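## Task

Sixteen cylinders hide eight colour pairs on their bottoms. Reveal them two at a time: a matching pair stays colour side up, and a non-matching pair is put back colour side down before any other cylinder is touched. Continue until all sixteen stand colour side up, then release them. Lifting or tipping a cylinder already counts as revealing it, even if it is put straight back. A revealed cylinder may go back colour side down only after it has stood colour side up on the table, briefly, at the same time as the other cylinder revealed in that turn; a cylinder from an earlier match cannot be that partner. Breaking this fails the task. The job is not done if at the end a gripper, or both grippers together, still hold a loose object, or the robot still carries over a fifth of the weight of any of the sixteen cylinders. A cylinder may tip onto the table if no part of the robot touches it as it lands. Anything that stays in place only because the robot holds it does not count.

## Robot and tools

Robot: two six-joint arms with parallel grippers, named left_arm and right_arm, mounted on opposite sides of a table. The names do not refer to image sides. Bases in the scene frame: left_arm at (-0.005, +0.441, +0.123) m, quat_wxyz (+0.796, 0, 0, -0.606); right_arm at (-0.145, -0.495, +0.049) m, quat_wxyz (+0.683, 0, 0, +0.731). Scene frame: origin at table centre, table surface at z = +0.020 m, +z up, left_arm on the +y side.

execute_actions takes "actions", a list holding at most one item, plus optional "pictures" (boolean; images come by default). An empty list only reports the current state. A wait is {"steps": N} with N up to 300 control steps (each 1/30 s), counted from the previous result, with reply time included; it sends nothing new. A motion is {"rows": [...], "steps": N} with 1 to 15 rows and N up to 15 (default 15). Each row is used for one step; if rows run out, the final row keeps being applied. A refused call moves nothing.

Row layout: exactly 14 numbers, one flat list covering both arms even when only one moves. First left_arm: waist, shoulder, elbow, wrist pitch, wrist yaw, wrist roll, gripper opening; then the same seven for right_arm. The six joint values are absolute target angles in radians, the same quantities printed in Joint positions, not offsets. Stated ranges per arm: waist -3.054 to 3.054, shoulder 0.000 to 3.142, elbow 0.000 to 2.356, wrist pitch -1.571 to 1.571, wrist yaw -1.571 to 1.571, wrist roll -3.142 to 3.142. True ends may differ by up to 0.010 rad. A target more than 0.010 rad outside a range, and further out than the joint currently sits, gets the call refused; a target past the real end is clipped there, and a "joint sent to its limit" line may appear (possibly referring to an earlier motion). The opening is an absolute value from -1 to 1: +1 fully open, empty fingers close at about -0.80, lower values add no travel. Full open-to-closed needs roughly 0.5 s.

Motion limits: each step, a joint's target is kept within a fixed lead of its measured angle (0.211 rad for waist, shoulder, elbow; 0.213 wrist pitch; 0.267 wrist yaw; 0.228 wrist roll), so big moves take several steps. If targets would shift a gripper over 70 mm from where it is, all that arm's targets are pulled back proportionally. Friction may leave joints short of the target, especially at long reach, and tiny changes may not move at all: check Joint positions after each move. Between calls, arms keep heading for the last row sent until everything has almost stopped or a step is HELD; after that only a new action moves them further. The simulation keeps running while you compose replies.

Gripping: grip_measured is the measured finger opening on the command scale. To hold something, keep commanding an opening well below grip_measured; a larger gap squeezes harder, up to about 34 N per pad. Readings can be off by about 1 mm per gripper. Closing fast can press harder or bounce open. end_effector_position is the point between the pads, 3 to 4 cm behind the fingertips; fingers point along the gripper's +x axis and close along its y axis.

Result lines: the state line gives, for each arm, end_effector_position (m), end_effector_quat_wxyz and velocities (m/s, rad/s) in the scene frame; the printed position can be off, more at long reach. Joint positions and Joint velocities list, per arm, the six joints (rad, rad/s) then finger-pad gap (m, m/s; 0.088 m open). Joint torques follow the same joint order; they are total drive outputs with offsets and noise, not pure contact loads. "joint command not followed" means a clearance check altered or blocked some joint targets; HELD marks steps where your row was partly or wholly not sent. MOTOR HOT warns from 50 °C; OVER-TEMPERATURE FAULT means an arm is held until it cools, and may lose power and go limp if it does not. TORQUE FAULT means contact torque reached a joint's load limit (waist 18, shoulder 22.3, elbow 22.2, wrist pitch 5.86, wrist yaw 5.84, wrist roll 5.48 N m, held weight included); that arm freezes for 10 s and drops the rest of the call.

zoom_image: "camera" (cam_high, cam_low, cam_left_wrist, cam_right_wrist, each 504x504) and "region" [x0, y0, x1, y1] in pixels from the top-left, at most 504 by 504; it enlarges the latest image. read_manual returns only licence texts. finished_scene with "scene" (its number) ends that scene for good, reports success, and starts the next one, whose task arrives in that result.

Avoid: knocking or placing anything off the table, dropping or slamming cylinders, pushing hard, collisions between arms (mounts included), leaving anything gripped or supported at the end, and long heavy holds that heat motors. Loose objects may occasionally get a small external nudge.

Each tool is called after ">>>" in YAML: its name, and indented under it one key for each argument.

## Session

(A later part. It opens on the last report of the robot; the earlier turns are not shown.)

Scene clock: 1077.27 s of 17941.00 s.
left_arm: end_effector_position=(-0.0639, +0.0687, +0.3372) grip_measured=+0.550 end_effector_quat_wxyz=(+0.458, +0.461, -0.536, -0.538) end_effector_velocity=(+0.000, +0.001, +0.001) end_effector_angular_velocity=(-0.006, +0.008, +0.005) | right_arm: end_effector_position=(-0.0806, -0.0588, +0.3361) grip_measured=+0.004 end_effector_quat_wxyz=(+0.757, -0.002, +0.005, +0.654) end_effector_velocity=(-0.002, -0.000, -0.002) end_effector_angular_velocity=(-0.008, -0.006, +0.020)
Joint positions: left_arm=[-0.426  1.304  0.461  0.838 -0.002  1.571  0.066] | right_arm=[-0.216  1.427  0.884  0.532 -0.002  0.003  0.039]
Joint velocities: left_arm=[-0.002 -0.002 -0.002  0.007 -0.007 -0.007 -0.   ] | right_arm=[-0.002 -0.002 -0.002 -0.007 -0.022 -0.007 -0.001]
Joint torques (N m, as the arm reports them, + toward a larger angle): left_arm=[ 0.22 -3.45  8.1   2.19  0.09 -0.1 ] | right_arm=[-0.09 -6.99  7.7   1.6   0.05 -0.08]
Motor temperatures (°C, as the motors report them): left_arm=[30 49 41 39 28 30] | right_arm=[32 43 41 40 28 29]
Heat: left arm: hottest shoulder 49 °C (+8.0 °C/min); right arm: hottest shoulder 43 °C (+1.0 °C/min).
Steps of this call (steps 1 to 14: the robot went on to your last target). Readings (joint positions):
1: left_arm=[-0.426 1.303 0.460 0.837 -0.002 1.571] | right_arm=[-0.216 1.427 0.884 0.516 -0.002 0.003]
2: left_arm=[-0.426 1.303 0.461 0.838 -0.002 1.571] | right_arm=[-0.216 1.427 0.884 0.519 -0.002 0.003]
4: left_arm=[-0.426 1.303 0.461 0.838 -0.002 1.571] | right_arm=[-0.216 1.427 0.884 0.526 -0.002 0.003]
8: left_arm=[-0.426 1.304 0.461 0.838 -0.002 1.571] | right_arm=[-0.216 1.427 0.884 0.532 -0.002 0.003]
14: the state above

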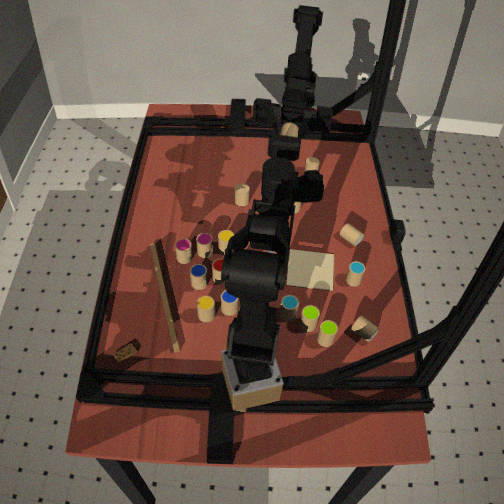

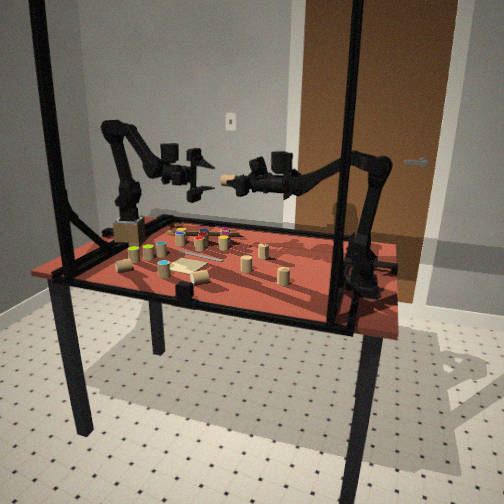

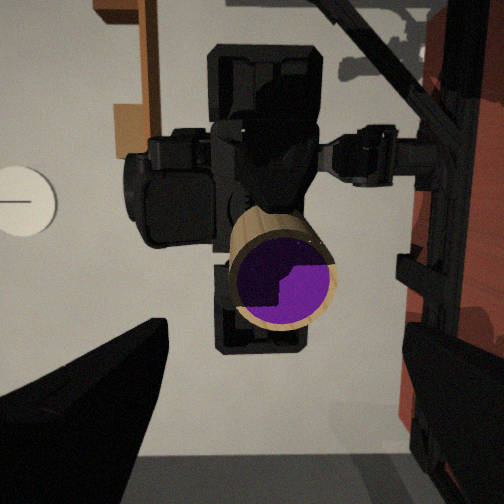

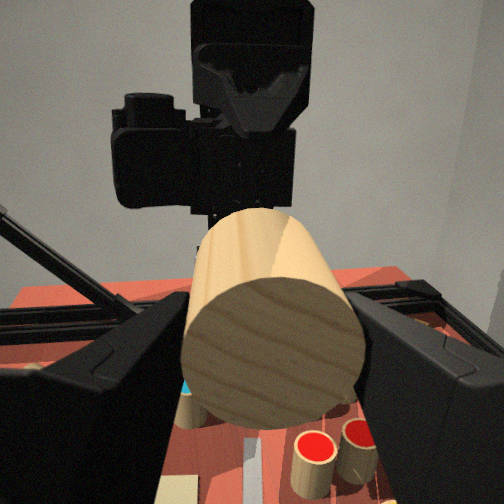

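>>> execute_actions:
  actions:
    - {"rows":[[-0.43,1.4,0.545,0.86,0,1.571,0.55,-0.218,1.424,0.885,0.535,0,0,-0.3],[-0.43,1.4,0.545,0.86,0,1.571,0.55,-0.218,1.424,0.885,0.535,0,0,-0.3],[-0.43,1.4,0.545,0.86,0,1.571,0.55,-0.218,1.424,0.885,0.535,0,0,-0.3],[-0.43,1.49,0.62,0.876,0,1.571,0.55,-0.218,1.424,0.885,0.535,0,0,-0.3],[-0.43,1.49,0.62,0.876,0,1.571,0.55,-0.218,1.424,0.885,0.535,0,0,-0.3],[-0.43,1.49,0.62,0.876,0,1.571,0.55,-0.218,1.424,0.885,0.535,0,0,-0.3],[-0.43,1.582,0.695,0.892,0,1.571,0.55,-0.218,1.424,0.885,0.535,0,0,-0.3],[-0.43,1.582,0.695,0.892,0,1.571,0.55,-0.218,1.424,0.885,0.535,0,0,-0.3],[-0.43,1.582,0.695,0.892,0,1.571,0.55,-0.218,1.424,0.885,0.535,0,0,-0.3],[-0.43,1.582,0.695,0.892,0,1.571,0.55,-0.218,1.424,0.885,0.535,0,0,-0.3],[-0.43,1.582,0.695,0.892,0,1.571,0.55,-0.218,1.424,0.885,0.535,0,0,-0.3],[-0.43,1.582,0.695,0.892,0,1.571,0.1,-0.218,1.424,0.885,0.535,0,0,-0.3]],"steps":15}
  pictures: false

>>> execute_actions:
  actions:
    - {"rows":[[-0.43,1.582,0.695,0.892,0,1.571,0.0,-0.218,1.424,0.885,0.535,0,0,-0.3],[-0.43,1.582,0.695,0.892,0,1.571,-0.3,-0.218,1.424,0.885,0.535,0,0,-0.3],[-0.43,1.582,0.695,0.892,0,1.571,-0.3,-0.218,1.424,0.885,0.535,0,0,-0.3],[-0.43,1.582,0.695,0.892,0,1.571,-0.3,-0.218,1.424,0.885,0.535,0,0,-0.3],[-0.43,1.582,0.695,0.892,0,1.571,-0.3,-0.218,1.424,0.885,0.535,0,0,-0.3],[-0.43,1.582,0.695,0.892,0,1.571,-0.3,-0.218,1.424,0.885,0.535,0,0,0.45],[-0.43,1.582,0.695,0.892,0,1.571,-0.3,-0.218,1.424,0.885,0.535,0,0,0.45],[-0.43,1.582,0.695,0.892,0,1.571,-0.3,-0.218,1.424,0.885,0.535,0,0,0.45],[-0.43,1.582,0.695,0.892,0,1.571,-0.3,-0.218,1.424,0.885,0.535,0,0,0.45],[-0.43,1.582,0.695,0.892,0,1.571,-0.3,-0.218,1.424,0.885,0.535,0,0,0.45],[-0.43,1.47,0.6,0.872,0,1.571,-0.3,-0.218,1.424,0.885,0.535,0,0,0.45],[-0.43,1.47,0.6,0.872,0,1.571,-0.3,-0.218,1.424,0.885,0.535,0,0,0.45],[-0.43,1.47,0.6,0.872,0,1.571,-0.3,-0.218,1.424,0.885,0.535,0,0,0.45],[-0.43,1.31,0.47,0.84,0,1.571,-0.3,-0.218,1.424,0.885,0.535,0,0,0.45]],"steps":15}
  pictures: false

>>> execute_actions:
  actions:
    - {"rows":[[-0.428,1.31,0.47,0.84,0,1.571,-0.3,-0.218,1.424,0.885,0.53,0,0,0.45],[-0.428,1.31,0.47,0.84,0,1.571,-0.3,-0.218,1.424,0.885,0.53,0,0,0.45],[-1.12,1.31,0.743,-1.0,0,1.571,-0.3,0.05,1.4,1.05,-1.145,0,0,0.45]],"steps":15}
  pictures: false

>>> execute_actions:
  actions:
    - {"rows":[[-1.12,1.6,1.1,-1.0,0,1.571,-0.3,0.05,1.4,1.05,-1.145,0,0,0.45],[-1.12,1.6,1.1,-1.0,0,1.571,-0.3,0.05,1.4,1.05,-1.145,0,0,0.45],[-1.12,1.6,1.1,-1.0,0,1.571,-0.3,0.05,1.4,1.05,-1.145,0,0,0.45],[-1.12,1.6,1.1,-1.0,0,1.571,-0.3,0.05,1.4,1.05,-1.145,0,0,0.45],[-1.12,1.6,1.1,-1.0,0,1.571,-0.3,0.05,1.4,1.05,-1.145,0,0,0.45],[-1.12,1.6,1.1,-1.0,0,1.571,-0.3,0.05,1.4,1.05,-1.145,0,0,0.45],[-1.12,1.6,1.1,-1.0,0,1.571,-0.3,0.05,1.4,1.05,-1.145,0,0,0.45],[-1.12,1.6,1.1,-1.0,0,1.571,-0.3,0.05,1.4,1.05,-1.145,0,0,0.45],[-1.12,1.6,1.1,-1.0,0,1.571,-0.3,0.05,1.4,1.05,-1.145,0,0,0.45],[-1.12,2.0,1.55,-1.0,0,1.571,-0.3,0.05,1.4,1.05,-1.145,0,0,0.45],[-1.12,2.0,1.55,-1.0,0,1.571,-0.3,0.05,1.54,1.113,-1.145,0,0,0.45]],"steps":15}
  pictures: false

>>> execute_actions:
  actions:
    - {"rows":[[-1.12,2.0,1.55,-1.0,0,1.571,-0.3,0.05,1.54,1.113,-1.145,0,0,0.45],[-1.12,2.0,1.55,-1.0,0,1.571,-0.3,0.05,1.54,1.113,-1.145,0,0,0.45],[-1.12,2.0,1.55,-1.0,0,1.571,-0.3,0.05,1.54,1.113,-1.145,0,0,0.45],[-1.12,2.135,1.568,-1.0,0,1.571,-0.3,0.05,1.54,1.113,-1.145,0,0,0.45]],"steps":13}

Scene clock: 1094.73 s of 17941.00 s.
left_arm: end_effector_position=(-0.0743, +0.0062, +0.3372) grip_measured=+0.184 end_effector_quat_wxyz=(+0.459, +0.460, -0.537, -0.538) end_effector_velocity=(+0.001, -0.006, +0.016) end_effector_angular_velocity=(-0.038, +0.028, +0.020) | right_arm: end_effector_position=(-0.0805, -0.0589, +0.3361) grip_measured=+0.003 end_effector_quat_wxyz=(+0.757, -0.003, +0.005, +0.653) end_effector_velocity=(+0.000, +0.001, -0.002) end_effector_angular_velocity=(-0.008, -0.006, +0.005)
Joint positions: left_arm=[-0.427  1.575  0.683  0.889 -0.002  1.571  0.048] | right_arm=[-0.216  1.427  0.884  0.533 -0.002  0.002  0.039]
Joint velocities: left_arm=[-0.002  0.002  0.037  0.007 -0.022 -0.022 -0.072] | right_arm=[-0.002  0.002  0.002 -0.007 -0.007 -0.007 -0.   ]
Joint torques (N m, as the arm reports them, + toward a larger angle): left_arm=[-0.26 -4.94  7.92  2.19  0.09 -0.11] | right_arm=[-0.16 -6.91  7.68  1.61  0.05 -0.06]
Motor temperatures (°C, as the motors report them): left_arm=[30 46 42 41 28 30] | right_arm=[32 42 41 42 28 29]
Heat: left arm: hottest shoulder 46 °C (+4.0 °C/min); right arm: hottest shoulder 42 °C (-1.0 °C/min).
Steps of this call (steps 1 to 30: the robot went on to your last target; steps 31 to 509: nothing new was sent; steps 510 to 524: all 15 steps of this action). Readings (joint positions):
510: left_arm=[-0.426 1.319 0.473 0.841 -0.002 1.571] | right_arm=[-0.216 1.427 0.884 0.533 -0.002 0.002]
511: left_arm=[-0.426 1.341 0.492 0.849 -0.002 1.571] | right_arm=[-0.216 1.427 0.884 0.533 -0.002 0.002]
513: left_arm=[-0.427 1.392 0.535 0.857 -0.002 1.571] | right_arm=[-0.216 1.427 0.884 0.533 -0.002 0.002]
517: left_arm=[-0.427 1.508 0.633 0.880 -0.002 1.571] | right_arm=[-0.216 1.427 0.884 0.533 -0.002 0.002]
524: the state above

Scene clock: 1095.23 s of 17941.00 s.
left_arm: end_effector_position=(-0.0688, +0.0417, +0.3374) grip_measured=+0.030 end_effector_quat_wxyz=(+0.456, +0.463, -0.535, -0.540) end_effector_velocity=(+0.060, +0.377, -0.009) end_effector_angular_velocity=(-0.001, +0.008, +0.005) | right_arm: end_effector_position=(-0.0806, -0.0589, +0.3365) grip_measured=+0.436 end_effector_quat_wxyz=(+0.757, -0.002, +0.004, +0.654) end_effector_velocity=(+0.004, -0.001, -0.002) end_effector_angular_velocity=(-0.008, -0.006, -0.015)
Joint positions: left_arm=[-0.428  1.424  0.557  0.856 -0.002  1.571  0.04 ] | right_arm=[-0.216  1.427  0.884  0.534 -0.002  0.002  0.06 ]
Joint velocities: left_arm=[-0.002 -1.609 -1.35  -0.256 -0.007 -0.007 -0.   ] | right_arm=[-0.007 -0.002 -0.002 -0.007  0.007 -0.007  0.007]
Joint torques (N m, as the arm reports them, + toward a larger angle): left_arm=[-0.25 -5.06  7.68  2.26  0.11 -0.1 ] | right_arm=[-0.19 -6.91  7.79  1.48  0.03 -0.03]
Motor temperatures (°C, as the motors report them): left_arm=[30 46 42 42 28 30] | right_arm=[32 42 41 42 28 29]
Heat: left arm: hottest shoulder 46 °C (+4.0 °C/min); right arm: hottest shoulder 42 °C (-1.0 °C/min).
Steps of this call (steps 1 to 15: all 15 steps of this action). Readings (joint positions):
1: left_arm=[-0.427 1.575 0.684 0.889 -0.002 1.571] | right_arm=[-0.216 1.427 0.884 0.533 -0.002 0.002]
2: left_arm=[-0.427 1.575 0.685 0.889 -0.002 1.571] | right_arm=[-0.216 1.427 0.884 0.535 -0.002 0.002]
4: left_arm=[-0.427 1.575 0.685 0.890 -0.002 1.571] | right_arm=[-0.216 1.427 0.884 0.534 -0.002 0.002]
8: left_arm=[-0.427 1.576 0.686 0.890 -0.002 1.571] | right_arm=[-0.216 1.427 0.884 0.534 -0.002 0.002]
15: the state above

Scene clock: 1095.73 s of 17941.00 s.
left_arm: end_effector_position=(-0.2822, +0.1691, +0.3047) grip_measured=+0.029 end_effector_quat_wxyz=(+0.117, +0.404, -0.580, -0.697) end_effector_velocity=(-0.188, +0.452, -0.384) end_effector_angular_velocity=(+1.415, -1.346, -1.262) | right_arm: end_effector_position=(-0.1938, -0.0938, +0.2577) grip_measured=+0.450 end_effector_quat_wxyz=(+0.632, -0.226, +0.202, +0.713) end_effector_velocity=(+0.032, -0.254, -0.359) end_effector_angular_velocity=(-2.002, -0.229, -0.006)
Joint positions: left_arm=[-1.064  1.312  0.734  0.136  0.002  1.571  0.04 ] | right_arm=[ 0.051  1.402  1.046 -0.26  -0.002  0.002  0.061]
Joint velocities: left_arm=[-1.106 -0.002  0.002 -1.956  0.168  0.007 -0.   ] | right_arm=[-0.007 -0.007 -0.007 -2.015 -0.007  0.007 -0.   ]
Joint torques (N m, as the arm reports them, + toward a larger angle): left_arm=[ 2.23 -4.81  8.62  1.87 -0.19 -0.12] | right_arm=[-0.18 -6.71  8.    1.24  0.03 -0.04]
Motor temperatures (°C, as the motors report them): left_arm=[30 45 42 42 28 30] | right_arm=[32 42 42 42 28 29]
Heat: left arm: hottest shoulder 45 °C (+3.0 °C/min); right arm: hottest shoulder 42 °C (-1.0 °C/min).
Steps of this call (steps 1 to 15: all 15 steps of this action). Readings (joint positions):
1: left_arm=[-0.428 1.379 0.521 0.852 -0.002 1.571] | right_arm=[-0.216 1.427 0.884 0.534 -0.002 0.002]
2: left_arm=[-0.428 1.351 0.501 0.850 -0.002 1.571] | right_arm=[-0.216 1.427 0.884 0.534 -0.002 0.002]
4: left_arm=[-0.482 1.333 0.556 0.748 -0.016 1.571] | right_arm=[-0.166 1.425 0.930 0.435 0.015 0.002]
8: left_arm=[-0.690 1.322 0.696 0.547 -0.010 1.571] | right_arm=[0.015 1.412 1.025 0.203 -0.006 0.002]
15: the state above

Scene clock: 1096.23 s of 17941.00 s.
left_arm: end_effector_position=(-0.3106, +0.1725, +0.2040) grip_measured=+0.028 end_effector_quat_wxyz=(-0.213, +0.604, -0.365, -0.676) end_effector_velocity=(-0.005, -0.005, -0.196) end_effector_angular_velocity=(+1.051, -1.200, +0.006) | right_arm: end_effector_position=(-0.1769, -0.2352, +0.1522) grip_measured=+0.450 end_effector_quat_wxyz=(+0.478, -0.518, +0.462, +0.539) end_effector_velocity=(+0.009, -0.101, -0.099) end_effector_angular_velocity=(-0.883, -0.084, +0.006)
Joint positions: left_arm=[-1.118  1.916  1.439 -0.855  0.005  1.571  0.04 ] | right_arm=[ 0.051  1.517  1.094 -1.11  -0.002  0.002  0.061]
Joint velocities: left_arm=[-0.002  1.38   1.419 -1.634 -0.007 -0.007 -0.   ] | right_arm=[-0.002  0.418  0.022 -0.491 -0.022 -0.007 -0.   ]
Joint torques (N m, as the arm reports them, + toward a larger angle): left_arm=[-0.19 -9.26  7.23  0.04 -0.07 -0.06] | right_arm=[-0.07 -6.69  7.97  0.    0.04 -0.02]
Motor temperatures (°C, as the motors report them): left_arm=[30 45 42 42 28 30] | right_arm=[32 42 42 42 28 29]
Heat: left arm: hottest shoulder 45 °C (+3.0 °C/min); right arm: hottest shoulder 42 °C (-1.0 °C/min).
Steps of this call (steps 1 to 15: all 15 steps of this action). Readings (joint positions):
1: left_arm=[-1.093 1.347 0.770 0.049 0.006 1.571] | right_arm=[0.051 1.402 1.046 -0.326 -0.002 0.002]
2: left_arm=[-1.108 1.406 0.829 -0.012 0.006 1.571] | right_arm=[0.051 1.402 1.046 -0.390 -0.002 0.002]
4: left_arm=[-1.117 1.525 0.961 -0.136 0.005 1.571] | right_arm=[0.051 1.402 1.046 -0.522 -0.002 0.002]
8: left_arm=[-1.118 1.590 1.071 -0.395 0.005 1.571] | right_arm=[0.051 1.402 1.046 -0.786 -0.002 0.002]
15: the state above

Scene clock: 1096.67 s of 17941.00 s.
left_arm: end_effector_position=(-0.3045, +0.1779, +0.1471) grip_measured=+0.028 end_effector_quat_wxyz=(-0.295, +0.644, -0.287, -0.645) end_effector_velocity=(+0.002, +0.001, +0.000) end_effector_angular_velocity=(-0.012, -0.020, +0.014) | right_arm: end_effector_position=(-0.1764, -0.2398, +0.1508) grip_measured=+0.450 end_effector_quat_wxyz=(+0.469, -0.528, +0.471, +0.528) end_effector_velocity=(-0.001, -0.002, -0.000) end_effector_angular_velocity=(-0.008, +0.006, +0.010)
Joint positions: left_arm=[-1.118  2.139  1.56  -1.     0.005  1.571  0.04 ] | right_arm=[ 0.051  1.533  1.104 -1.143 -0.002  0.002  0.061]
Joint velocities: left_arm=[-0.007 -0.002 -0.002 -0.007 -0.022 -0.022 -0.   ] | right_arm=[ 0.002 -0.002 -0.002 -0.007 -0.007 -0.007 -0.   ]
Joint torques (N m, as the arm reports them, + toward a larger angle): left_arm=[-0.18 -9.03  7.08  0.46 -0.06 -0.02] | right_arm=[-0.1  -5.23  7.15  0.01  0.04 -0.06]
Motor temperatures (°C, as the motors report them): left_arm=[30 46 42 41 28 30] | right_arm=[32 42 42 42 28 29]
Heat: left arm: hottest shoulder 46 °C (+4.0 °C/min); right arm: hottest shoulder 42 °C (-1.0 °C/min).
Steps of this call (steps 1 to 13: all 13 steps of this action). Readings (joint positions):
1: left_arm=[-1.118 1.953 1.474 -0.902 0.005 1.571] | right_arm=[0.051 1.527 1.094 -1.124 -0.002 0.002]
2: left_arm=[-1.118 1.976 1.495 -0.937 0.005 1.571] | right_arm=[0.051 1.531 1.094 -1.132 -0.002 0.002]
4: left_arm=[-1.118 2.014 1.520 -0.981 0.005 1.571] | right_arm=[0.051 1.533 1.098 -1.138 -0.002 0.002]
8: left_arm=[-1.118 2.104 1.560 -0.991 0.005 1.571] | right_arm=[0.051 1.533 1.104 -1.142 -0.002 0.002]
13: the state above

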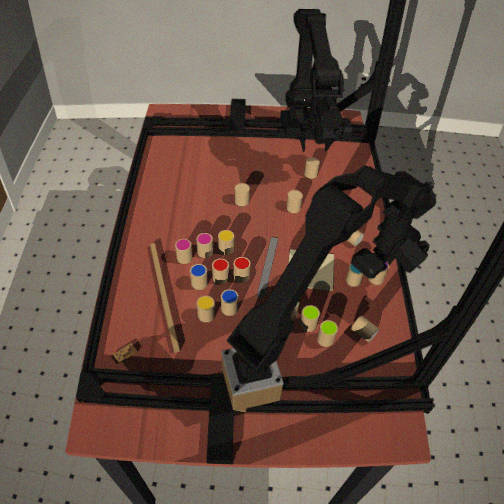

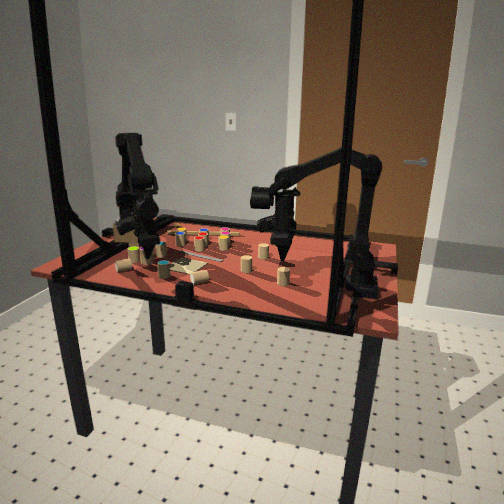

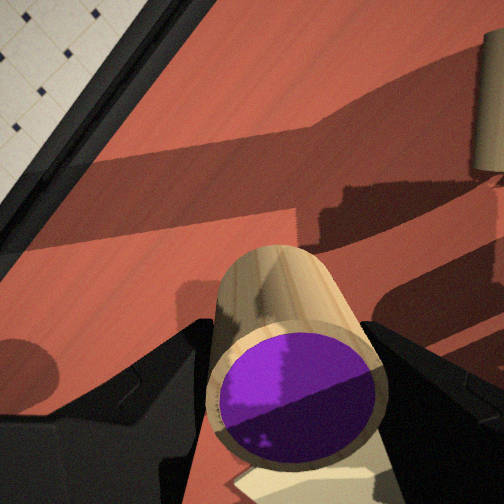

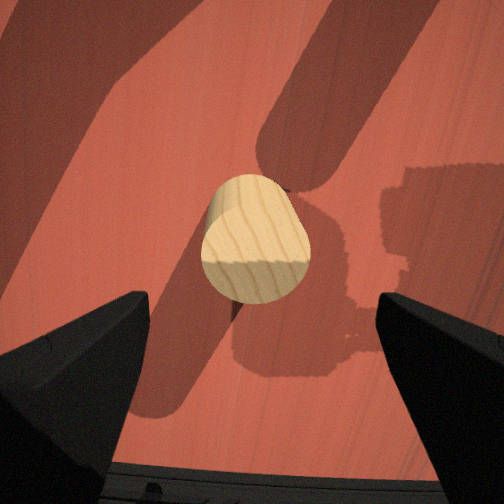

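>>> execute_actions:
  actions:
    - {"rows":[[-1.12,2.17,1.53,-0.93,0,1.571,-0.3,0.05,1.564,1.039,-1.046,0,0,0.45],[-1.12,2.17,1.53,-0.93,0,1.571,-0.3,0.05,1.564,1.039,-1.046,0,0,0.45],[-1.12,2.17,1.53,-0.93,0,1.571,-0.3,0.05,1.564,1.039,-1.046,0,0,0.45],[-1.12,2.205,1.493,-0.86,0,1.571,-0.3,0.05,1.592,0.967,-0.946,0,0,0.45],[-1.12,2.205,1.493,-0.86,0,1.571,-0.3,0.05,1.592,0.967,-0.946,0,0,0.45],[-1.12,2.205,1.493,-0.86,0,1.571,-0.3,0.05,1.592,0.967,-0.946,0,0,0.45],[-1.12,2.225,1.47,-0.815,0,1.571,-0.3,0.05,1.623,0.896,-0.848,0,0,0.45],[-1.12,2.225,1.47,-0.815,0,1.571,-0.3,0.05,1.623,0.896,-0.848,0,0,0.45],[-1.12,2.225,1.47,-0.815,0,1.571,-0.3,0.05,1.623,0.896,-0.848,0,0,0.45],[-1.12,2.241,1.454,-0.787,0,1.571,-0.3,0.05,1.623,0.896,-0.848,0,0,0.45],[-1.12,2.241,1.454,-0.787,0,1.571,-0.3,0.05,1.623,0.896,-0.848,0,0,0.45],[-1.12,2.241,1.454,-0.787,0,1.571,-0.3,0.05,1.623,0.896,-0.848,0,0,0.45],[-1.12,2.241,1.454,-0.787,0,1.571,-0.3,0.05,1.623,0.896,-0.848,0,0,0.1]],"steps":15}
  pictures: false

>>> execute_actions:
  actions:
    - {"rows":[[-1.12,2.241,1.454,-0.787,0,1.571,-0.3,0.05,1.623,0.896,-0.848,0,0,0.1],[-1.12,2.241,1.454,-0.787,0,1.571,0.45,0.05,1.623,0.896,-0.848,0,0,0.0],[-1.12,2.241,1.454,-0.787,0,1.571,0.45,0.05,1.623,0.896,-0.848,0,0,-0.3],[-1.12,2.241,1.454,-0.787,0,1.571,0.45,0.05,1.623,0.896,-0.848,0,0,-0.3],[-1.12,2.241,1.454,-0.787,0,1.571,0.45,0.05,1.623,0.896,-0.848,0,0,-0.3],[-1.12,2.241,1.454,-0.787,0,1.571,0.45,0.05,1.623,0.896,-0.848,0,0,-0.3],[-1.12,2.205,1.493,-0.85,0,1.571,0.45,0.05,1.592,0.967,-0.946,0,0,-0.3],[-1.12,2.205,1.493,-0.85,0,1.571,0.45,0.05,1.592,0.967,-0.946,0,0,-0.3],[-1.12,2.17,1.53,-0.91,0,1.571,0.45,0.05,1.564,1.039,-1.046,0,0,-0.3],[-1.12,2.17,1.53,-0.91,0,1.571,0.45,0.05,1.564,1.039,-1.046,0,0,-0.3],[-1.12,2.135,1.568,-0.98,0,1.571,0.45,0.05,1.54,1.113,-1.145,0,0,-0.3],[-1.12,2.135,1.568,-0.98,0,1.571,0.45,0.05,1.54,1.113,-1.145,0,0,-0.3],[-1.12,2.135,1.568,-0.98,0,1.571,0.45,0.05,1.46,1.113,-1.145,0,0,-0.3],[-1.12,1.95,1.5,-1.0,0,1.571,0.45,0.05,1.46,1.113,-1.145,0,0,-0.3]],"steps":15}
  pictures: false

>>> execute_actions:
  actions:
    - {"rows":[[-1.12,1.95,1.5,-1.0,0,1.571,0.55,0.0,1.4,1.1,-1.0,0,0,-0.3],[-1.12,1.95,1.5,-1.0,0,1.571,0.55,0.0,1.4,1.1,-1.0,0,0,-0.3],[-1.0,1.31,0.75,-0.3,0,1.571,0.55,-0.218,1.4,1.1,0.53,0,0,-0.3]],"steps":15}
  pictures: false

>>> execute_actions:
  actions:
    - {"rows":[[-0.424,1.1,0.4,0.75,0,1.571,0.55,-0.218,1.424,0.885,0.535,0,0,-0.3]],"steps":15}
  pictures: false

>>> execute_actions:
  actions:
    - {"rows":[[-0.424,1.1,0.35,0.75,0,1.571,0.55,-0.218,1.424,0.885,0.535,0,0,-0.3],[-0.424,1.1,0.35,0.75,0,1.571,0.55,-0.218,1.424,0.885,0.535,0,0,-0.3],[-0.424,1.31,0.47,0.84,0,1.571,0.55,-0.218,1.424,0.885,0.535,0,0,-0.3]],"steps":15}

Scene clock: 1110.63 s of 17941.00 s.
left_arm: end_effector_position=(-0.3057, +0.1770, +0.0873) grip_measured=+0.018 end_effector_quat_wxyz=(-0.292, +0.643, -0.290, -0.646) end_effector_velocity=(-0.018, -0.022, -0.001) end_effector_angular_velocity=(-0.105, +0.086, +0.010) | right_arm: end_effector_position=(-0.1763, -0.2404, +0.0819) grip_measured=+0.216 end_effector_quat_wxyz=(+0.469, -0.528, +0.471, +0.529) end_effector_velocity=(-0.002, +0.017, +0.000) end_effector_angular_velocity=(+0.079, +0.017, +0.005)
Joint positions: left_arm=[-1.118  2.236  1.459 -0.795  0.005  1.571  0.04 ] | right_arm=[ 0.051  1.619  0.9   -0.852 -0.002  0.002  0.05 ]
Joint velocities: left_arm=[ 0.002 -0.002 -0.007  0.139 -0.022 -0.007 -0.   ] | right_arm=[-0.002 -0.002 -0.002  0.081 -0.007 -0.007 -0.079]
Joint torques (N m, as the arm reports them, + toward a larger angle): left_arm=[-0.18 -8.33  4.85  0.59 -0.05 -0.02] | right_arm=[-0.05 -5.74  5.26  0.08  0.05 -0.04]
Motor temperatures (°C, as the motors report them): left_arm=[30 50 42 39 28 30] | right_arm=[32 41 41 41 28 29]
Heat: left arm: hottest shoulder 50 °C (+7.1 °C/min); right arm: hottest shoulder 41 °C (-1.0 °C/min). Fold the left arm in close to its base before you think long.
MOTOR HOT: a motor of the left arm reached 50 °C. Now the hottest motor of the left arm, joint 2 (shoulder), reports 50 °C. The temperature limit of the motors' drives, at which the controller stops that arm, is 95 °C. To cool a motor, set the load down, stop pushing, or move to a pose that needs little force.
Steps of this call (steps 1 to 15: the robot went on to your last target; steps 16 to 404: nothing new was sent; steps 405 to 419: all 15 steps of this action). Readings (joint positions):
405: left_arm=[-1.118 2.141 1.558 -0.989 0.005 1.571] | right_arm=[0.051 1.535 1.097 -1.127 -0.002 0.002]
406: left_arm=[-1.118 2.142 1.552 -0.966 0.005 1.571] | right_arm=[0.051 1.536 1.085 -1.094 -0.002 0.002]
408: left_arm=[-1.118 2.155 1.539 -0.931 0.005 1.571] | right_arm=[0.051 1.549 1.053 -1.045 -0.002 0.002]
412: left_arm=[-1.118 2.197 1.496 -0.852 0.005 1.571] | right_arm=[0.051 1.588 0.956 -0.912 -0.002 0.002]
419: the state above

Scene clock: 1111.13 s of 17941.00 s.
left_arm: end_effector_position=(-0.3044, +0.1781, +0.1573) grip_measured=+0.447 end_effector_quat_wxyz=(-0.280, +0.637, -0.302, -0.651) end_effector_velocity=(+0.161, +0.142, +0.440) end_effector_angular_velocity=(-0.081, +0.082, +0.020) | right_arm: end_effector_position=(-0.1767, -0.2373, +0.1545) grip_measured=+0.003 end_effector_quat_wxyz=(+0.478, -0.517, +0.461, +0.539) end_effector_velocity=(-0.001, +0.004, +0.271) end_effector_angular_velocity=(+0.724, +0.094, +0.005)
Joint positions: left_arm=[-1.118  2.089  1.523 -0.968  0.005  1.571  0.061] | right_arm=[ 0.051  1.505  1.092 -1.118 -0.002  0.002  0.039]
Joint velocities: left_arm=[-0.002 -1.419 -0.359 -0.945 -0.007 -0.022  0.001] | right_arm=[-0.002 -0.774  0.344 -0.388 -0.007 -0.007 -0.   ]
Joint torques (N m, as the arm reports them, + toward a larger angle): left_arm=[ -0.18 -12.12   6.36   0.46  -0.04  -0.04] | right_arm=[-0.13 -4.87  5.81  0.05  0.04 -0.05]
Motor temperatures (°C, as the motors report them): left_arm=[30 50 42 39 28 30] | right_arm=[32 41 41 41 28 29]
Heat: left arm: hottest shoulder 50 °C (+7.0 °C/min); right arm: hottest shoulder 41 °C (-1.0 °C/min). Fold the left arm in close to its base before you think long.
MOTOR HOT: still on. Now the hottest motor of the left arm, joint 2 (shoulder), reports 50 °C; a drive's own limit is 95 °C.
Steps of this call (steps 1 to 15: all 15 steps of this action). Readings (joint positions):
1: left_arm=[-1.118 2.236 1.459 -0.791 0.005 1.571] | right_arm=[0.051 1.619 0.900 -0.851 -0.002 0.002]
2: left_arm=[-1.118 2.236 1.459 -0.790 0.005 1.571] | right_arm=[0.051 1.619 0.900 -0.851 -0.002 0.002]
4: left_arm=[-1.118 2.236 1.459 -0.789 0.005 1.571] | right_arm=[0.051 1.619 0.900 -0.850 -0.002 0.002]
8: left_arm=[-1.118 2.234 1.469 -0.819 0.005 1.571] | right_arm=[0.051 1.618 0.922 -0.901 -0.002 0.002]
15: the state above

Scene clock: 1111.63 s of 17941.00 s.
left_arm: end_effector_position=(-0.2335, +0.1851, +0.2511) grip_measured=+0.550 end_effector_quat_wxyz=(+0.000, +0.528, -0.471, -0.707) end_effector_velocity=(+0.104, +0.113, -0.253) end_effector_angular_velocity=(+0.406, -0.378, +0.018) | right_arm: end_effector_position=(-0.0826, -0.0819, +0.2831) grip_measured=+0.003 end_effector_quat_wxyz=(+0.732, -0.173, +0.200, +0.628) end_effector_velocity=(+0.030, +0.213, +0.369) end_effector_angular_velocity=(+1.931, -0.282, +0.005)
Joint positions: left_arm=[-0.999  1.32   0.804 -0.327 -0.001  1.571  0.066] | right_arm=[-0.218  1.414  1.098 -0.219  0.003 -0.     0.039]
Joint velocities: left_arm=[-0.002 -0.061 -0.755  0.139 -0.022 -0.007  0.   ] | right_arm=[ 0.002 -0.007  0.002  1.941 -0.007  0.007  0.002]
Joint torques (N m, as the arm reports them, + toward a larger angle): left_arm=[-0.16 -4.52  7.25  2.03  0.1  -0.08] | right_arm=[-0.05 -8.15  7.87  1.52 -0.12  0.04]
Motor temperatures (°C, as the motors report them): left_arm=[30 50 42 39 28 30] | right_arm=[32 41 41 41 28 29]
Heat: left arm: hottest shoulder 50 °C (+6.1 °C/min); right arm: hottest shoulder 41 °C (-1.0 °C/min). Fold the left arm in close to its base before you think long.
MOTOR HOT: still on. Now the hottest motor of the left arm, joint 2 (shoulder), reports 50 °C; a drive's own limit is 95 °C.
Steps of this call (steps 1 to 15: all 15 steps of this action). Readings (joint positions):
1: left_arm=[-1.118 2.044 1.514 -0.992 0.005 1.571] | right_arm=[0.046 1.473 1.098 -1.101 -0.003 0.002]
2: left_arm=[-1.118 2.005 1.511 -0.995 0.005 1.571] | right_arm=[0.033 1.449 1.097 -1.061 -0.003 0.002]
4: left_arm=[-1.087 1.881 1.410 -0.848 0.008 1.570] | right_arm=[-0.052 1.420 1.098 -0.944 -0.014 0.000]
8: left_arm=[-0.995 1.627 1.161 -0.594 -0.001 1.571] | right_arm=[-0.207 1.414 1.098 -0.677 0.006 -0.000]
15: the state above

Scene clock: 1112.13 s of 17941.00 s.
left_arm: end_effector_position=(-0.0601, +0.0995, +0.3367) grip_measured=+0.550 end_effector_quat_wxyz=(+0.442, +0.476, -0.523, -0.552) end_effector_velocity=(+0.006, -0.016, +0.350) end_effector_angular_velocity=(-1.568, +0.260, +0.020) | right_arm: end_effector_position=(-0.0792, -0.0593, +0.3345) grip_measured=+0.002 end_effector_quat_wxyz=(+0.759, -0.007, +0.008, +0.651) end_effector_velocity=(-0.000, -0.000, +0.014) end_effector_angular_velocity=(+0.062, -0.031, +0.005)
Joint positions: left_arm=[-0.429  1.106  0.405  0.638 -0.002  1.571  0.066] | right_arm=[-0.218  1.425  0.885  0.518  0.003 -0.     0.039]
Joint velocities: left_arm=[ 0.027 -0.051 -0.007  1.546  0.007 -0.007 -0.   ] | right_arm=[-0.002 -0.002 -0.002  0.066 -0.007 -0.022 -0.   ]
Joint torques (N m, as the arm reports them, + toward a larger angle): left_arm=[ 0.24 -3.37  6.71  1.98  0.13 -0.06] | right_arm=[-0.11 -6.84  7.48  1.67 -0.12  0.03]
Motor temperatures (°C, as the motors report them): left_arm=[30 50 42 40 28 30] | right_arm=[32 41 42 41 28 29]
Heat: left arm: hottest shoulder 50 °C (+6.0 °C/min); right arm: hottest elbow 42 °C (+0.0 °C/min). Fold the left arm in close to its base before you think long.
MOTOR HOT: still on. Now the hottest motor of the left arm, joint 2 (shoulder), reports 50 °C; a drive's own limit is 95 °C.
Steps of this call (steps 1 to 15: all 15 steps of this action). Readings (joint positions):
1: left_arm=[-0.975 1.288 0.751 -0.263 0.016 1.570] | right_arm=[-0.218 1.413 1.069 -0.130 0.003 -0.000]
2: left_arm=[-0.915 1.242 0.681 -0.198 0.016 1.570] | right_arm=[-0.218 1.404 1.029 -0.062 0.003 -0.000]
4: left_arm=[-0.775 1.151 0.553 -0.059 0.004 1.570] | right_arm=[-0.218 1.404 0.951 0.056 0.003 -0.000]
8: left_arm=[-0.517 1.117 0.421 0.186 -0.001 1.570] | right_arm=[-0.218 1.436 0.879 0.300 0.003 -0.000]
15: the state above

Scene clock: 1112.63 s of 17941.00 s.
left_arm: end_effector_position=(-0.0640, +0.0688, +0.3378) grip_measured=+0.550 end_effector_quat_wxyz=(+0.459, +0.461, -0.536, -0.538) end_effector_velocity=(+0.000, -0.001, -0.003) end_effector_angular_velocity=(+0.013, +0.005, +0.005) | right_arm: end_effector_position=(-0.0792, -0.0593, +0.3376) grip_measured=+0.003 end_effector_quat_wxyz=(+0.759, -0.003, +0.003, +0.651) end_effector_velocity=(-0.000, -0.001, +0.002) end_effector_angular_velocity=(+0.004, -0.023, +0.005)
Joint positions: left_arm=[-0.427  1.303  0.462  0.838 -0.002  1.571  0.066] | right_arm=[-0.218  1.425  0.885  0.533  0.003 -0.     0.039]
Joint velocities: left_arm=[-0.002  0.007  0.002 -0.007 -0.007 -0.007 -0.   ] | right_arm=[-0.002 -0.002 -0.002  0.007 -0.007 -0.022 -0.   ]
Joint torques (N m, as the arm reports them, + toward a larger angle): left_arm=[ 0.23 -3.47  8.01  2.15  0.1  -0.1 ] | right_arm=[-0.02 -6.7   7.51  1.58 -0.12  0.05]
Motor temperatures (°C, as the motors report them): left_arm=[30 50 42 40 28 30] | right_arm=[32 41 42 41 28 29]
Heat: left arm: hottest shoulder 50 °C (+6.1 °C/min); right arm: hottest elbow 42 °C (+0.0 °C/min). Fold the left arm in close to its base before you think long.
MOTOR HOT: still on. Now the hottest motor of the left arm, joint 2 (shoulder), reports 50 °C; a drive's own limit is 95 °C.
Steps of this call (steps 1 to 15: all 15 steps of this action). Readings (joint positions):
1: left_arm=[-0.428 1.104 0.401 0.682 -0.002 1.571] | right_arm=[-0.218 1.425 0.885 0.520 0.003 -0.000]
2: left_arm=[-0.428 1.100 0.393 0.708 -0.002 1.571] | right_arm=[-0.218 1.425 0.885 0.522 0.003 -0.000]
4: left_arm=[-0.427 1.178 0.416 0.777 -0.002 1.571] | right_arm=[-0.218 1.425 0.885 0.530 0.003 -0.000]
8: left_arm=[-0.427 1.294 0.453 0.819 -0.002 1.571] | right_arm=[-0.218 1.425 0.885 0.532 0.003 -0.000]
15: the state above

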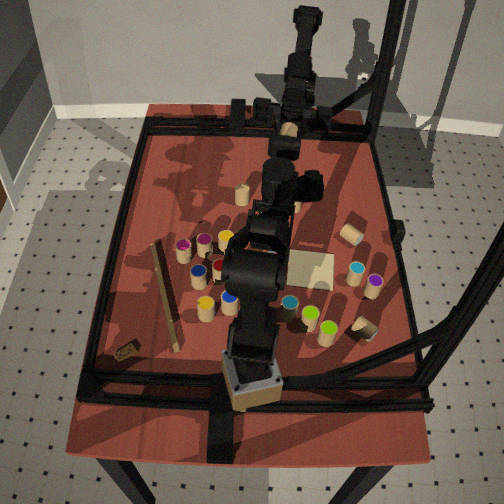

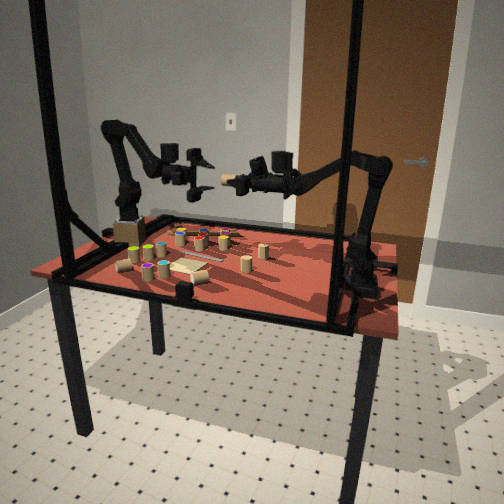

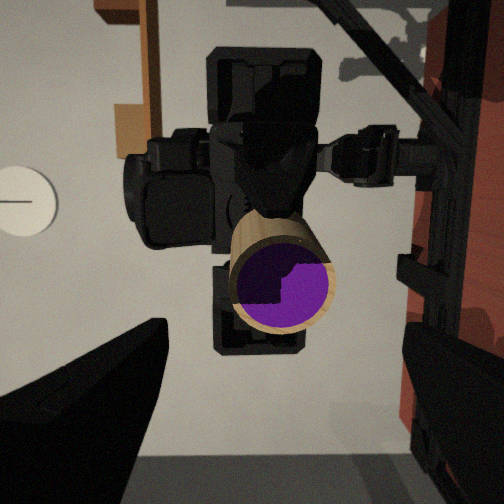

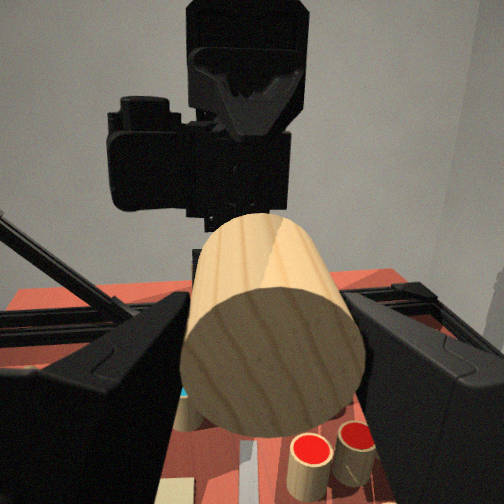

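>>> execute_actions:
  actions:
    - {"rows":[[-0.427,1.4,0.545,0.86,0,1.571,0.55,-0.218,1.424,0.885,0.533,0,0,-0.3],[-0.427,1.4,0.545,0.86,0,1.571,0.55,-0.218,1.424,0.885,0.533,0,0,-0.3],[-0.427,1.4,0.545,0.86,0,1.571,0.55,-0.218,1.424,0.885,0.533,0,0,-0.3],[-0.427,1.49,0.62,0.876,0,1.571,0.55,-0.218,1.424,0.885,0.533,0,0,-0.3],[-0.427,1.49,0.62,0.876,0,1.571,0.55,-0.218,1.424,0.885,0.533,0,0,-0.3],[-0.427,1.49,0.62,0.876,0,1.571,0.55,-0.218,1.424,0.885,0.533,0,0,-0.3],[-0.427,1.583,0.696,0.892,0,1.571,0.55,-0.218,1.424,0.885,0.533,0,0,-0.3],[-0.427,1.583,0.696,0.892,0,1.571,0.55,-0.218,1.424,0.885,0.533,0,0,-0.3],[-0.427,1.583,0.696,0.892,0,1.571,0.55,-0.218,1.424,0.885,0.533,0,0,-0.3],[-0.427,1.583,0.696,0.892,0,1.571,0.55,-0.218,1.424,0.885,0.533,0,0,-0.3],[-0.427,1.583,0.696,0.892,0,1.571,0.55,-0.218,1.424,0.885,0.533,0,0,-0.3],[-0.427,1.583,0.696,0.892,0,1.571,0.1,-0.218,1.424,0.885,0.533,0,0,-0.3]],"steps":15}
  pictures: false

>>> execute_actions:
  actions:
    - {"rows":[[-0.427,1.583,0.696,0.892,0,1.571,0.0,-0.218,1.424,0.885,0.533,0,0,-0.3],[-0.427,1.583,0.696,0.892,0,1.571,-0.3,-0.218,1.424,0.885,0.533,0,0,-0.3],[-0.427,1.583,0.696,0.892,0,1.571,-0.3,-0.218,1.424,0.885,0.533,0,0,-0.3],[-0.427,1.583,0.696,0.892,0,1.571,-0.3,-0.218,1.424,0.885,0.533,0,0,-0.3],[-0.427,1.583,0.696,0.892,0,1.571,-0.3,-0.218,1.424,0.885,0.533,0,0,-0.3],[-0.427,1.583,0.696,0.892,0,1.571,-0.3,-0.218,1.424,0.885,0.533,0,0,0.45],[-0.427,1.583,0.696,0.892,0,1.571,-0.3,-0.218,1.424,0.885,0.533,0,0,0.45],[-0.427,1.583,0.696,0.892,0,1.571,-0.3,-0.218,1.424,0.885,0.533,0,0,0.45],[-0.427,1.583,0.696,0.892,0,1.571,-0.3,-0.218,1.424,0.885,0.533,0,0,0.45],[-0.427,1.583,0.696,0.892,0,1.571,-0.3,-0.218,1.424,0.885,0.533,0,0,0.45],[-0.427,1.47,0.6,0.872,0,1.571,-0.3,-0.218,1.424,0.885,0.533,0,0,0.45],[-0.427,1.47,0.6,0.872,0,1.571,-0.3,-0.218,1.424,0.885,0.533,0,0,0.45],[-0.427,1.47,0.6,0.872,0,1.571,-0.3,-0.218,1.424,0.885,0.533,0,0,0.45],[-0.427,1.31,0.47,0.84,0,1.571,-0.3,-0.218,1.424,0.885,0.533,0,0,0.45]],"steps":15}
  pictures: false

>>> execute_actions:
  actions:
    - {"rows":[[-0.428,1.31,0.47,0.84,0,1.571,-0.3,-0.218,1.424,0.885,0.53,0,0,0.45],[-0.428,1.31,0.47,0.84,0,1.571,-0.3,-0.218,1.424,0.885,0.53,0,0,0.45],[-1.06,1.31,0.7,-0.86,0,1.571,-0.3,-0.143,1.4,1.05,-1.28,0,0,0.45]],"steps":15}
  pictures: false

>>> execute_actions:
  actions:
    - {"rows":[[-1.06,1.5,0.9,-0.86,0,1.571,-0.3,-0.143,1.6,1.3,-1.28,0,0,0.45],[-1.06,1.5,0.9,-0.86,0,1.571,-0.3,-0.143,1.6,1.3,-1.28,0,0,0.45],[-1.06,1.5,0.9,-0.86,0,1.571,-0.3,-0.143,1.6,1.3,-1.28,0,0,0.45],[-1.06,1.5,0.9,-0.86,0,1.571,-0.3,-0.143,1.6,1.3,-1.28,0,0,0.45],[-1.06,1.5,0.9,-0.86,0,1.571,-0.3,-0.143,1.6,1.3,-1.28,0,0,0.45],[-1.06,1.5,0.9,-0.86,0,1.571,-0.3,-0.143,1.6,1.3,-1.28,0,0,0.45],[-1.06,1.7,1.1,-0.86,0,1.571,-0.3,-0.143,1.94,1.75,-1.28,0,0,0.45]],"steps":15}
  pictures: false

>>> execute_actions:
  actions:
    - {"rows":[[-1.06,1.82,1.11,-0.861,0,1.571,-0.3,-0.143,1.94,1.75,-1.28,0,0,0.45],[-1.06,1.82,1.11,-0.861,0,1.571,-0.3,-0.143,2.065,1.78,-1.28,0,0,0.45]],"steps":13}

Scene clock: 1129.63 s of 17941.00 s.
left_arm: end_effector_position=(-0.0738, +0.0058, +0.3372) grip_measured=+0.182 end_effector_quat_wxyz=(+0.459, +0.461, -0.536, -0.538) end_effector_velocity=(+0.001, -0.006, +0.016) end_effector_angular_velocity=(-0.042, -0.001, +0.020) | right_arm: end_effector_position=(-0.0792, -0.0593, +0.3375) grip_measured=+0.003 end_effector_quat_wxyz=(+0.759, -0.003, +0.003, +0.651) end_effector_velocity=(+0.004, -0.001, -0.002) end_effector_angular_velocity=(-0.006, +0.008, -0.015)
Joint positions: left_arm=[-0.426  1.576  0.684  0.889 -0.002  1.571  0.048] | right_arm=[-0.218  1.425  0.885  0.533  0.003 -0.     0.039]
Joint velocities: left_arm=[-0.002  0.002  0.037  0.007 -0.022  0.007 -0.071] | right_arm=[-0.007 -0.002 -0.002 -0.007  0.007  0.007  0.   ]
Joint torques (N m, as the arm reports them, + toward a larger angle): left_arm=[-0.08 -5.11  7.91  2.19  0.1  -0.11] | right_arm=[-0.12 -6.81  7.55  1.46 -0.1   0.04]
Motor temperatures (°C, as the motors report them): left_arm=[30 46 43 42 28 30] | right_arm=[32 41 42 43 28 29]
Heat: left arm: hottest shoulder 46 °C (-2.0 °C/min); right arm: hottest wrist pitch 43 °C (+0.0 °C/min).
MOTOR HOT: cleared. Now the hottest motor of the left arm, joint 2 (shoulder), reports 46 °C.
Steps of this call (steps 1 to 15: the robot went on to your last target; steps 16 to 495: nothing new was sent; steps 496 to 510: all 15 steps of this action). Readings (joint positions):
496: left_arm=[-0.426 1.320 0.474 0.842 -0.002 1.571] | right_arm=[-0.218 1.425 0.885 0.533 0.003 -0.000]
497: left_arm=[-0.426 1.343 0.493 0.849 -0.002 1.571] | right_arm=[-0.218 1.425 0.885 0.533 0.003 -0.000]
499: left_arm=[-0.426 1.393 0.536 0.857 -0.002 1.571] | right_arm=[-0.218 1.425 0.885 0.533 0.003 -0.000]
503: left_arm=[-0.426 1.511 0.636 0.881 -0.002 1.571] | right_arm=[-0.218 1.425 0.885 0.533 0.003 -0.000]
510: the state above

Scene clock: 1130.13 s of 17941.00 s.
left_arm: end_effector_position=(-0.0682, +0.0415, +0.3371) grip_measured=+0.028 end_effector_quat_wxyz=(+0.456, +0.463, -0.534, -0.540) end_effector_velocity=(+0.060, +0.377, -0.007) end_effector_angular_velocity=(-0.011, +0.009, +0.005) | right_arm: end_effector_position=(-0.0793, -0.0593, +0.3376) grip_measured=+0.437 end_effector_quat_wxyz=(+0.759, -0.002, +0.002, +0.651) end_effector_velocity=(-0.000, -0.001, +0.002) end_effector_angular_velocity=(+0.006, -0.008, +0.005)
Joint positions: left_arm=[-0.426  1.425  0.557  0.855 -0.002  1.571  0.04 ] | right_arm=[-0.218  1.425  0.885  0.533  0.002 -0.     0.06 ]
Joint velocities: left_arm=[-0.002 -1.604 -1.35  -0.242 -0.007 -0.007 -0.   ] | right_arm=[-0.002 -0.002 -0.002  0.007 -0.007 -0.007  0.007]
Joint torques (N m, as the arm reports them, + toward a larger angle): left_arm=[-0.09 -4.9   7.98  2.28  0.09 -0.09] | right_arm=[-0.02 -6.76  7.5   1.41 -0.09  0.01]
Motor temperatures (°C, as the motors report them): left_arm=[30 46 43 42 28 30] | right_arm=[32 41 42 43 28 29]
Heat: left arm: hottest shoulder 46 °C (-2.0 °C/min); right arm: hottest wrist pitch 43 °C (+0.0 °C/min).
Steps of this call (steps 1 to 15: all 15 steps of this action). Readings (joint positions):
1: left_arm=[-0.426 1.576 0.685 0.889 -0.002 1.571] | right_arm=[-0.218 1.425 0.885 0.533 0.003 -0.000]
2: left_arm=[-0.426 1.576 0.686 0.888 -0.002 1.571] | right_arm=[-0.218 1.425 0.885 0.534 0.003 -0.000]
4: left_arm=[-0.426 1.577 0.686 0.890 -0.002 1.571] | right_arm=[-0.218 1.425 0.885 0.533 0.003 -0.000]
8: left_arm=[-0.426 1.577 0.686 0.890 -0.002 1.571] | right_arm=[-0.218 1.426 0.885 0.533 0.002 -0.000]
15: the state above

Scene clock: 1130.63 s of 17941.00 s.
left_arm: end_effector_position=(-0.2681, +0.1713, +0.2794) grip_measured=+0.027 end_effector_quat_wxyz=(+0.097, +0.432, -0.559, -0.701) end_effector_velocity=(+0.014, +0.293, -0.381) end_effector_angular_velocity=(+1.433, -1.416, -0.510) | right_arm: end_effector_position=(-0.1159, -0.0980, +0.2517) grip_measured=+0.450 end_effector_quat_wxyz=(+0.693, -0.220, +0.236, +0.644) end_effector_velocity=(-0.017, -0.261, -0.336) end_effector_angular_velocity=(-1.946, +0.146, -0.013)
Joint positions: left_arm=[-1.04   1.314  0.691  0.101  0.005  1.571  0.04 ] | right_arm=[-0.142  1.399  1.049 -0.308 -0.001 -0.     0.061]
Joint velocities: left_arm=[-0.525 -0.002 -0.002 -2.015 -0.022  0.007 -0.   ] | right_arm=[-0.002 -0.007 -0.002 -1.956  0.007  0.007 -0.   ]
Joint torques (N m, as the arm reports them, + toward a larger angle): left_arm=[ 1.77 -4.81  8.5   1.97 -0.14 -0.07] | right_arm=[-0.05 -6.23  7.64  1.08  0.01  0.02]
Motor temperatures (°C, as the motors report them): left_arm=[30 46 43 42 28 30] | right_arm=[32 41 42 43 28 29]
Heat: left arm: hottest shoulder 46 °C (-2.0 °C/min); right arm: hottest wrist pitch 43 °C (+0.0 °C/min).
Steps of this call (steps 1 to 15: all 15 steps of this action). Readings (joint positions):
1: left_arm=[-0.426 1.380 0.521 0.851 -0.002 1.571] | right_arm=[-0.218 1.425 0.885 0.533 0.002 -0.000]
2: left_arm=[-0.426 1.352 0.502 0.850 -0.002 1.571] | right_arm=[-0.218 1.425 0.885 0.533 0.002 -0.000]
4: left_arm=[-0.484 1.333 0.554 0.744 -0.017 1.571] | right_arm=[-0.195 1.422 0.946 0.401 0.007 -0.000]
8: left_arm=[-0.705 1.319 0.670 0.533 -0.009 1.571] | right_arm=[-0.145 1.403 1.037 0.155 -0.001 -0.000]
15: the state above

Scene clock: 1131.13 s of 17941.00 s.
left_arm: end_effector_position=(-0.2315, +0.2165, +0.1806) grip_measured=+0.027 end_effector_quat_wxyz=(-0.225, +0.631, -0.317, -0.672) end_effector_velocity=(+0.079, +0.079, -0.033) end_effector_angular_velocity=(+0.400, -0.411, +0.006) | right_arm: end_effector_position=(-0.1166, -0.1069, +0.1845) grip_measured=+0.450 end_effector_quat_wxyz=(+0.546, -0.454, +0.489, +0.507) end_effector_velocity=(-0.004, -0.049, +0.066) end_effector_angular_velocity=(-0.314, +0.031, -0.009)
Joint positions: left_arm=[-1.058  1.694  1.08  -0.814  0.004  1.571  0.04 ] | right_arm=[-0.142  1.932  1.699 -1.229 -0.001 -0.     0.061]
Joint velocities: left_arm=[-0.002  0.066  0.012 -0.52  -0.007 -0.007  0.   ] | right_arm=[-0.002  0.081  0.403 -0.637 -0.007  0.007  0.   ]
Joint torques (N m, as the arm reports them, + toward a larger angle): left_arm=[-0.27 -5.91  8.63  0.95 -0.03 -0.04] | right_arm=[-0.07 -9.61  8.6   0.27 -0.02  0.02]
Motor temperatures (°C, as the motors report them): left_arm=[30 46 43 42 28 30] | right_arm=[32 41 42 43 28 29]
Heat: left arm: hottest shoulder 46 °C (-3.0 °C/min); right arm: hottest wrist pitch 43 °C (+0.0 °C/min).
Steps of this call (steps 1 to 15: all 15 steps of this action). Readings (joint positions):
1: left_arm=[-1.052 1.342 0.722 0.015 0.005 1.571] | right_arm=[-0.142 1.426 1.080 -0.396 -0.001 -0.000]
2: left_arm=[-1.057 1.389 0.771 -0.045 0.004 1.571] | right_arm=[-0.142 1.470 1.138 -0.457 -0.001 -0.000]
4: left_arm=[-1.058 1.465 0.852 -0.158 0.004 1.571] | right_arm=[-0.142 1.554 1.238 -0.568 -0.001 -0.000]
8: left_arm=[-1.058 1.568 0.968 -0.444 0.004 1.571] | right_arm=[-0.142 1.660 1.365 -0.856 -0.001 -0.000]
15: the state above

Scene clock: 1131.57 s of 17941.00 s.
left_arm: end_effector_position=(-0.2244, +0.2236, +0.1488) grip_measured=+0.026 end_effector_quat_wxyz=(-0.273, +0.653, -0.269, -0.653) end_effector_velocity=(+0.002, +0.003, +0.003) end_effector_angular_velocity=(+0.003, -0.014, -0.015) | right_arm: end_effector_position=(-0.1160, -0.0985, +0.1548) grip_measured=+0.450 end_effector_quat_wxyz=(+0.519, -0.480, +0.517, +0.482) end_effector_velocity=(-0.000, -0.001, -0.000) end_effector_angular_velocity=(-0.007, +0.008, -0.010)
Joint positions: left_arm=[-1.058  1.82   1.104 -0.86   0.004  1.57   0.04 ] | right_arm=[-0.142  2.064  1.775 -1.278 -0.001 -0.     0.061]
Joint velocities: left_arm=[-0.007 -0.007  0.002 -0.022 -0.007  0.007 -0.   ] | right_arm=[-0.002  0.002  0.002 -0.007 -0.007  0.007  0.   ]
Joint torques (N m, as the arm reports them, + toward a larger angle): left_arm=[-0.26 -6.36  6.44  0.34 -0.03 -0.02] | right_arm=[ -0.12 -10.21   6.66   0.01  -0.03   0.04]
Motor temperatures (°C, as the motors report them): left_arm=[30 46 43 42 28 30] | right_arm=[32 41 42 42 28 29]
Heat: left arm: hottest shoulder 46 °C (-3.0 °C/min); right arm: hottest elbow 42 °C (-1.0 °C/min).
Steps of this call (steps 1 to 13: all 13 steps of this action). Readings (joint positions):
1: left_arm=[-1.058 1.713 1.085 -0.832 0.004 1.571] | right_arm=[-0.142 1.933 1.711 -1.245 -0.001 -0.000]
2: left_arm=[-1.058 1.736 1.096 -0.838 0.004 1.570] | right_arm=[-0.142 1.949 1.730 -1.263 -0.001 -0.000]
4: left_arm=[-1.058 1.785 1.104 -0.844 0.004 1.570] | right_arm=[-0.142 1.984 1.768 -1.264 -0.001 -0.000]
8: left_arm=[-1.058 1.820 1.103 -0.860 0.004 1.570] | right_arm=[-0.142 2.051 1.775 -1.278 -0.001 -0.000]
13: the state above

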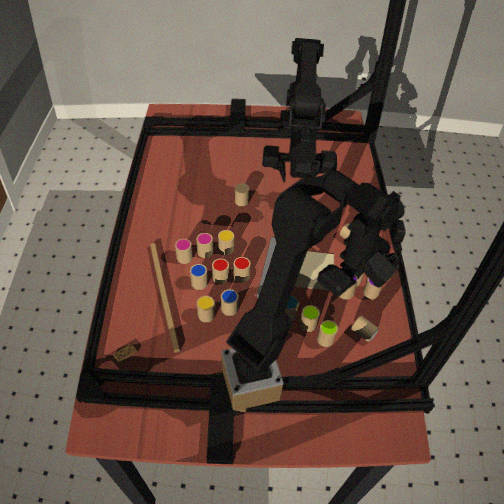

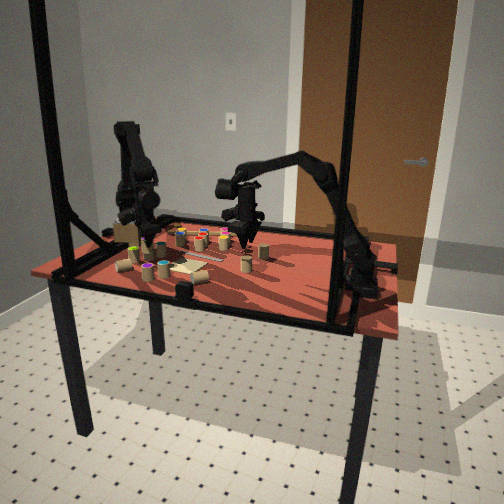

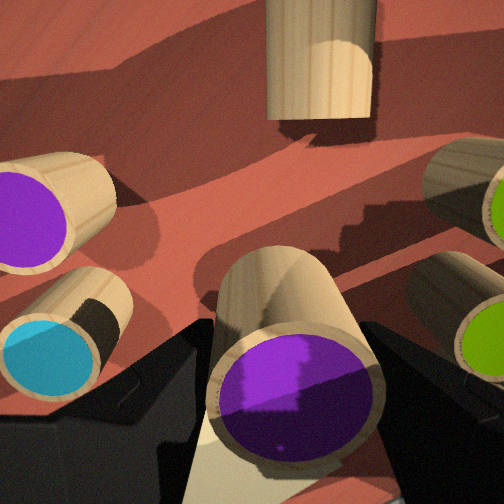

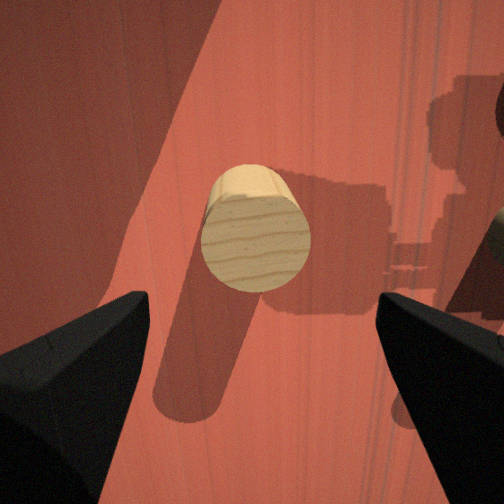

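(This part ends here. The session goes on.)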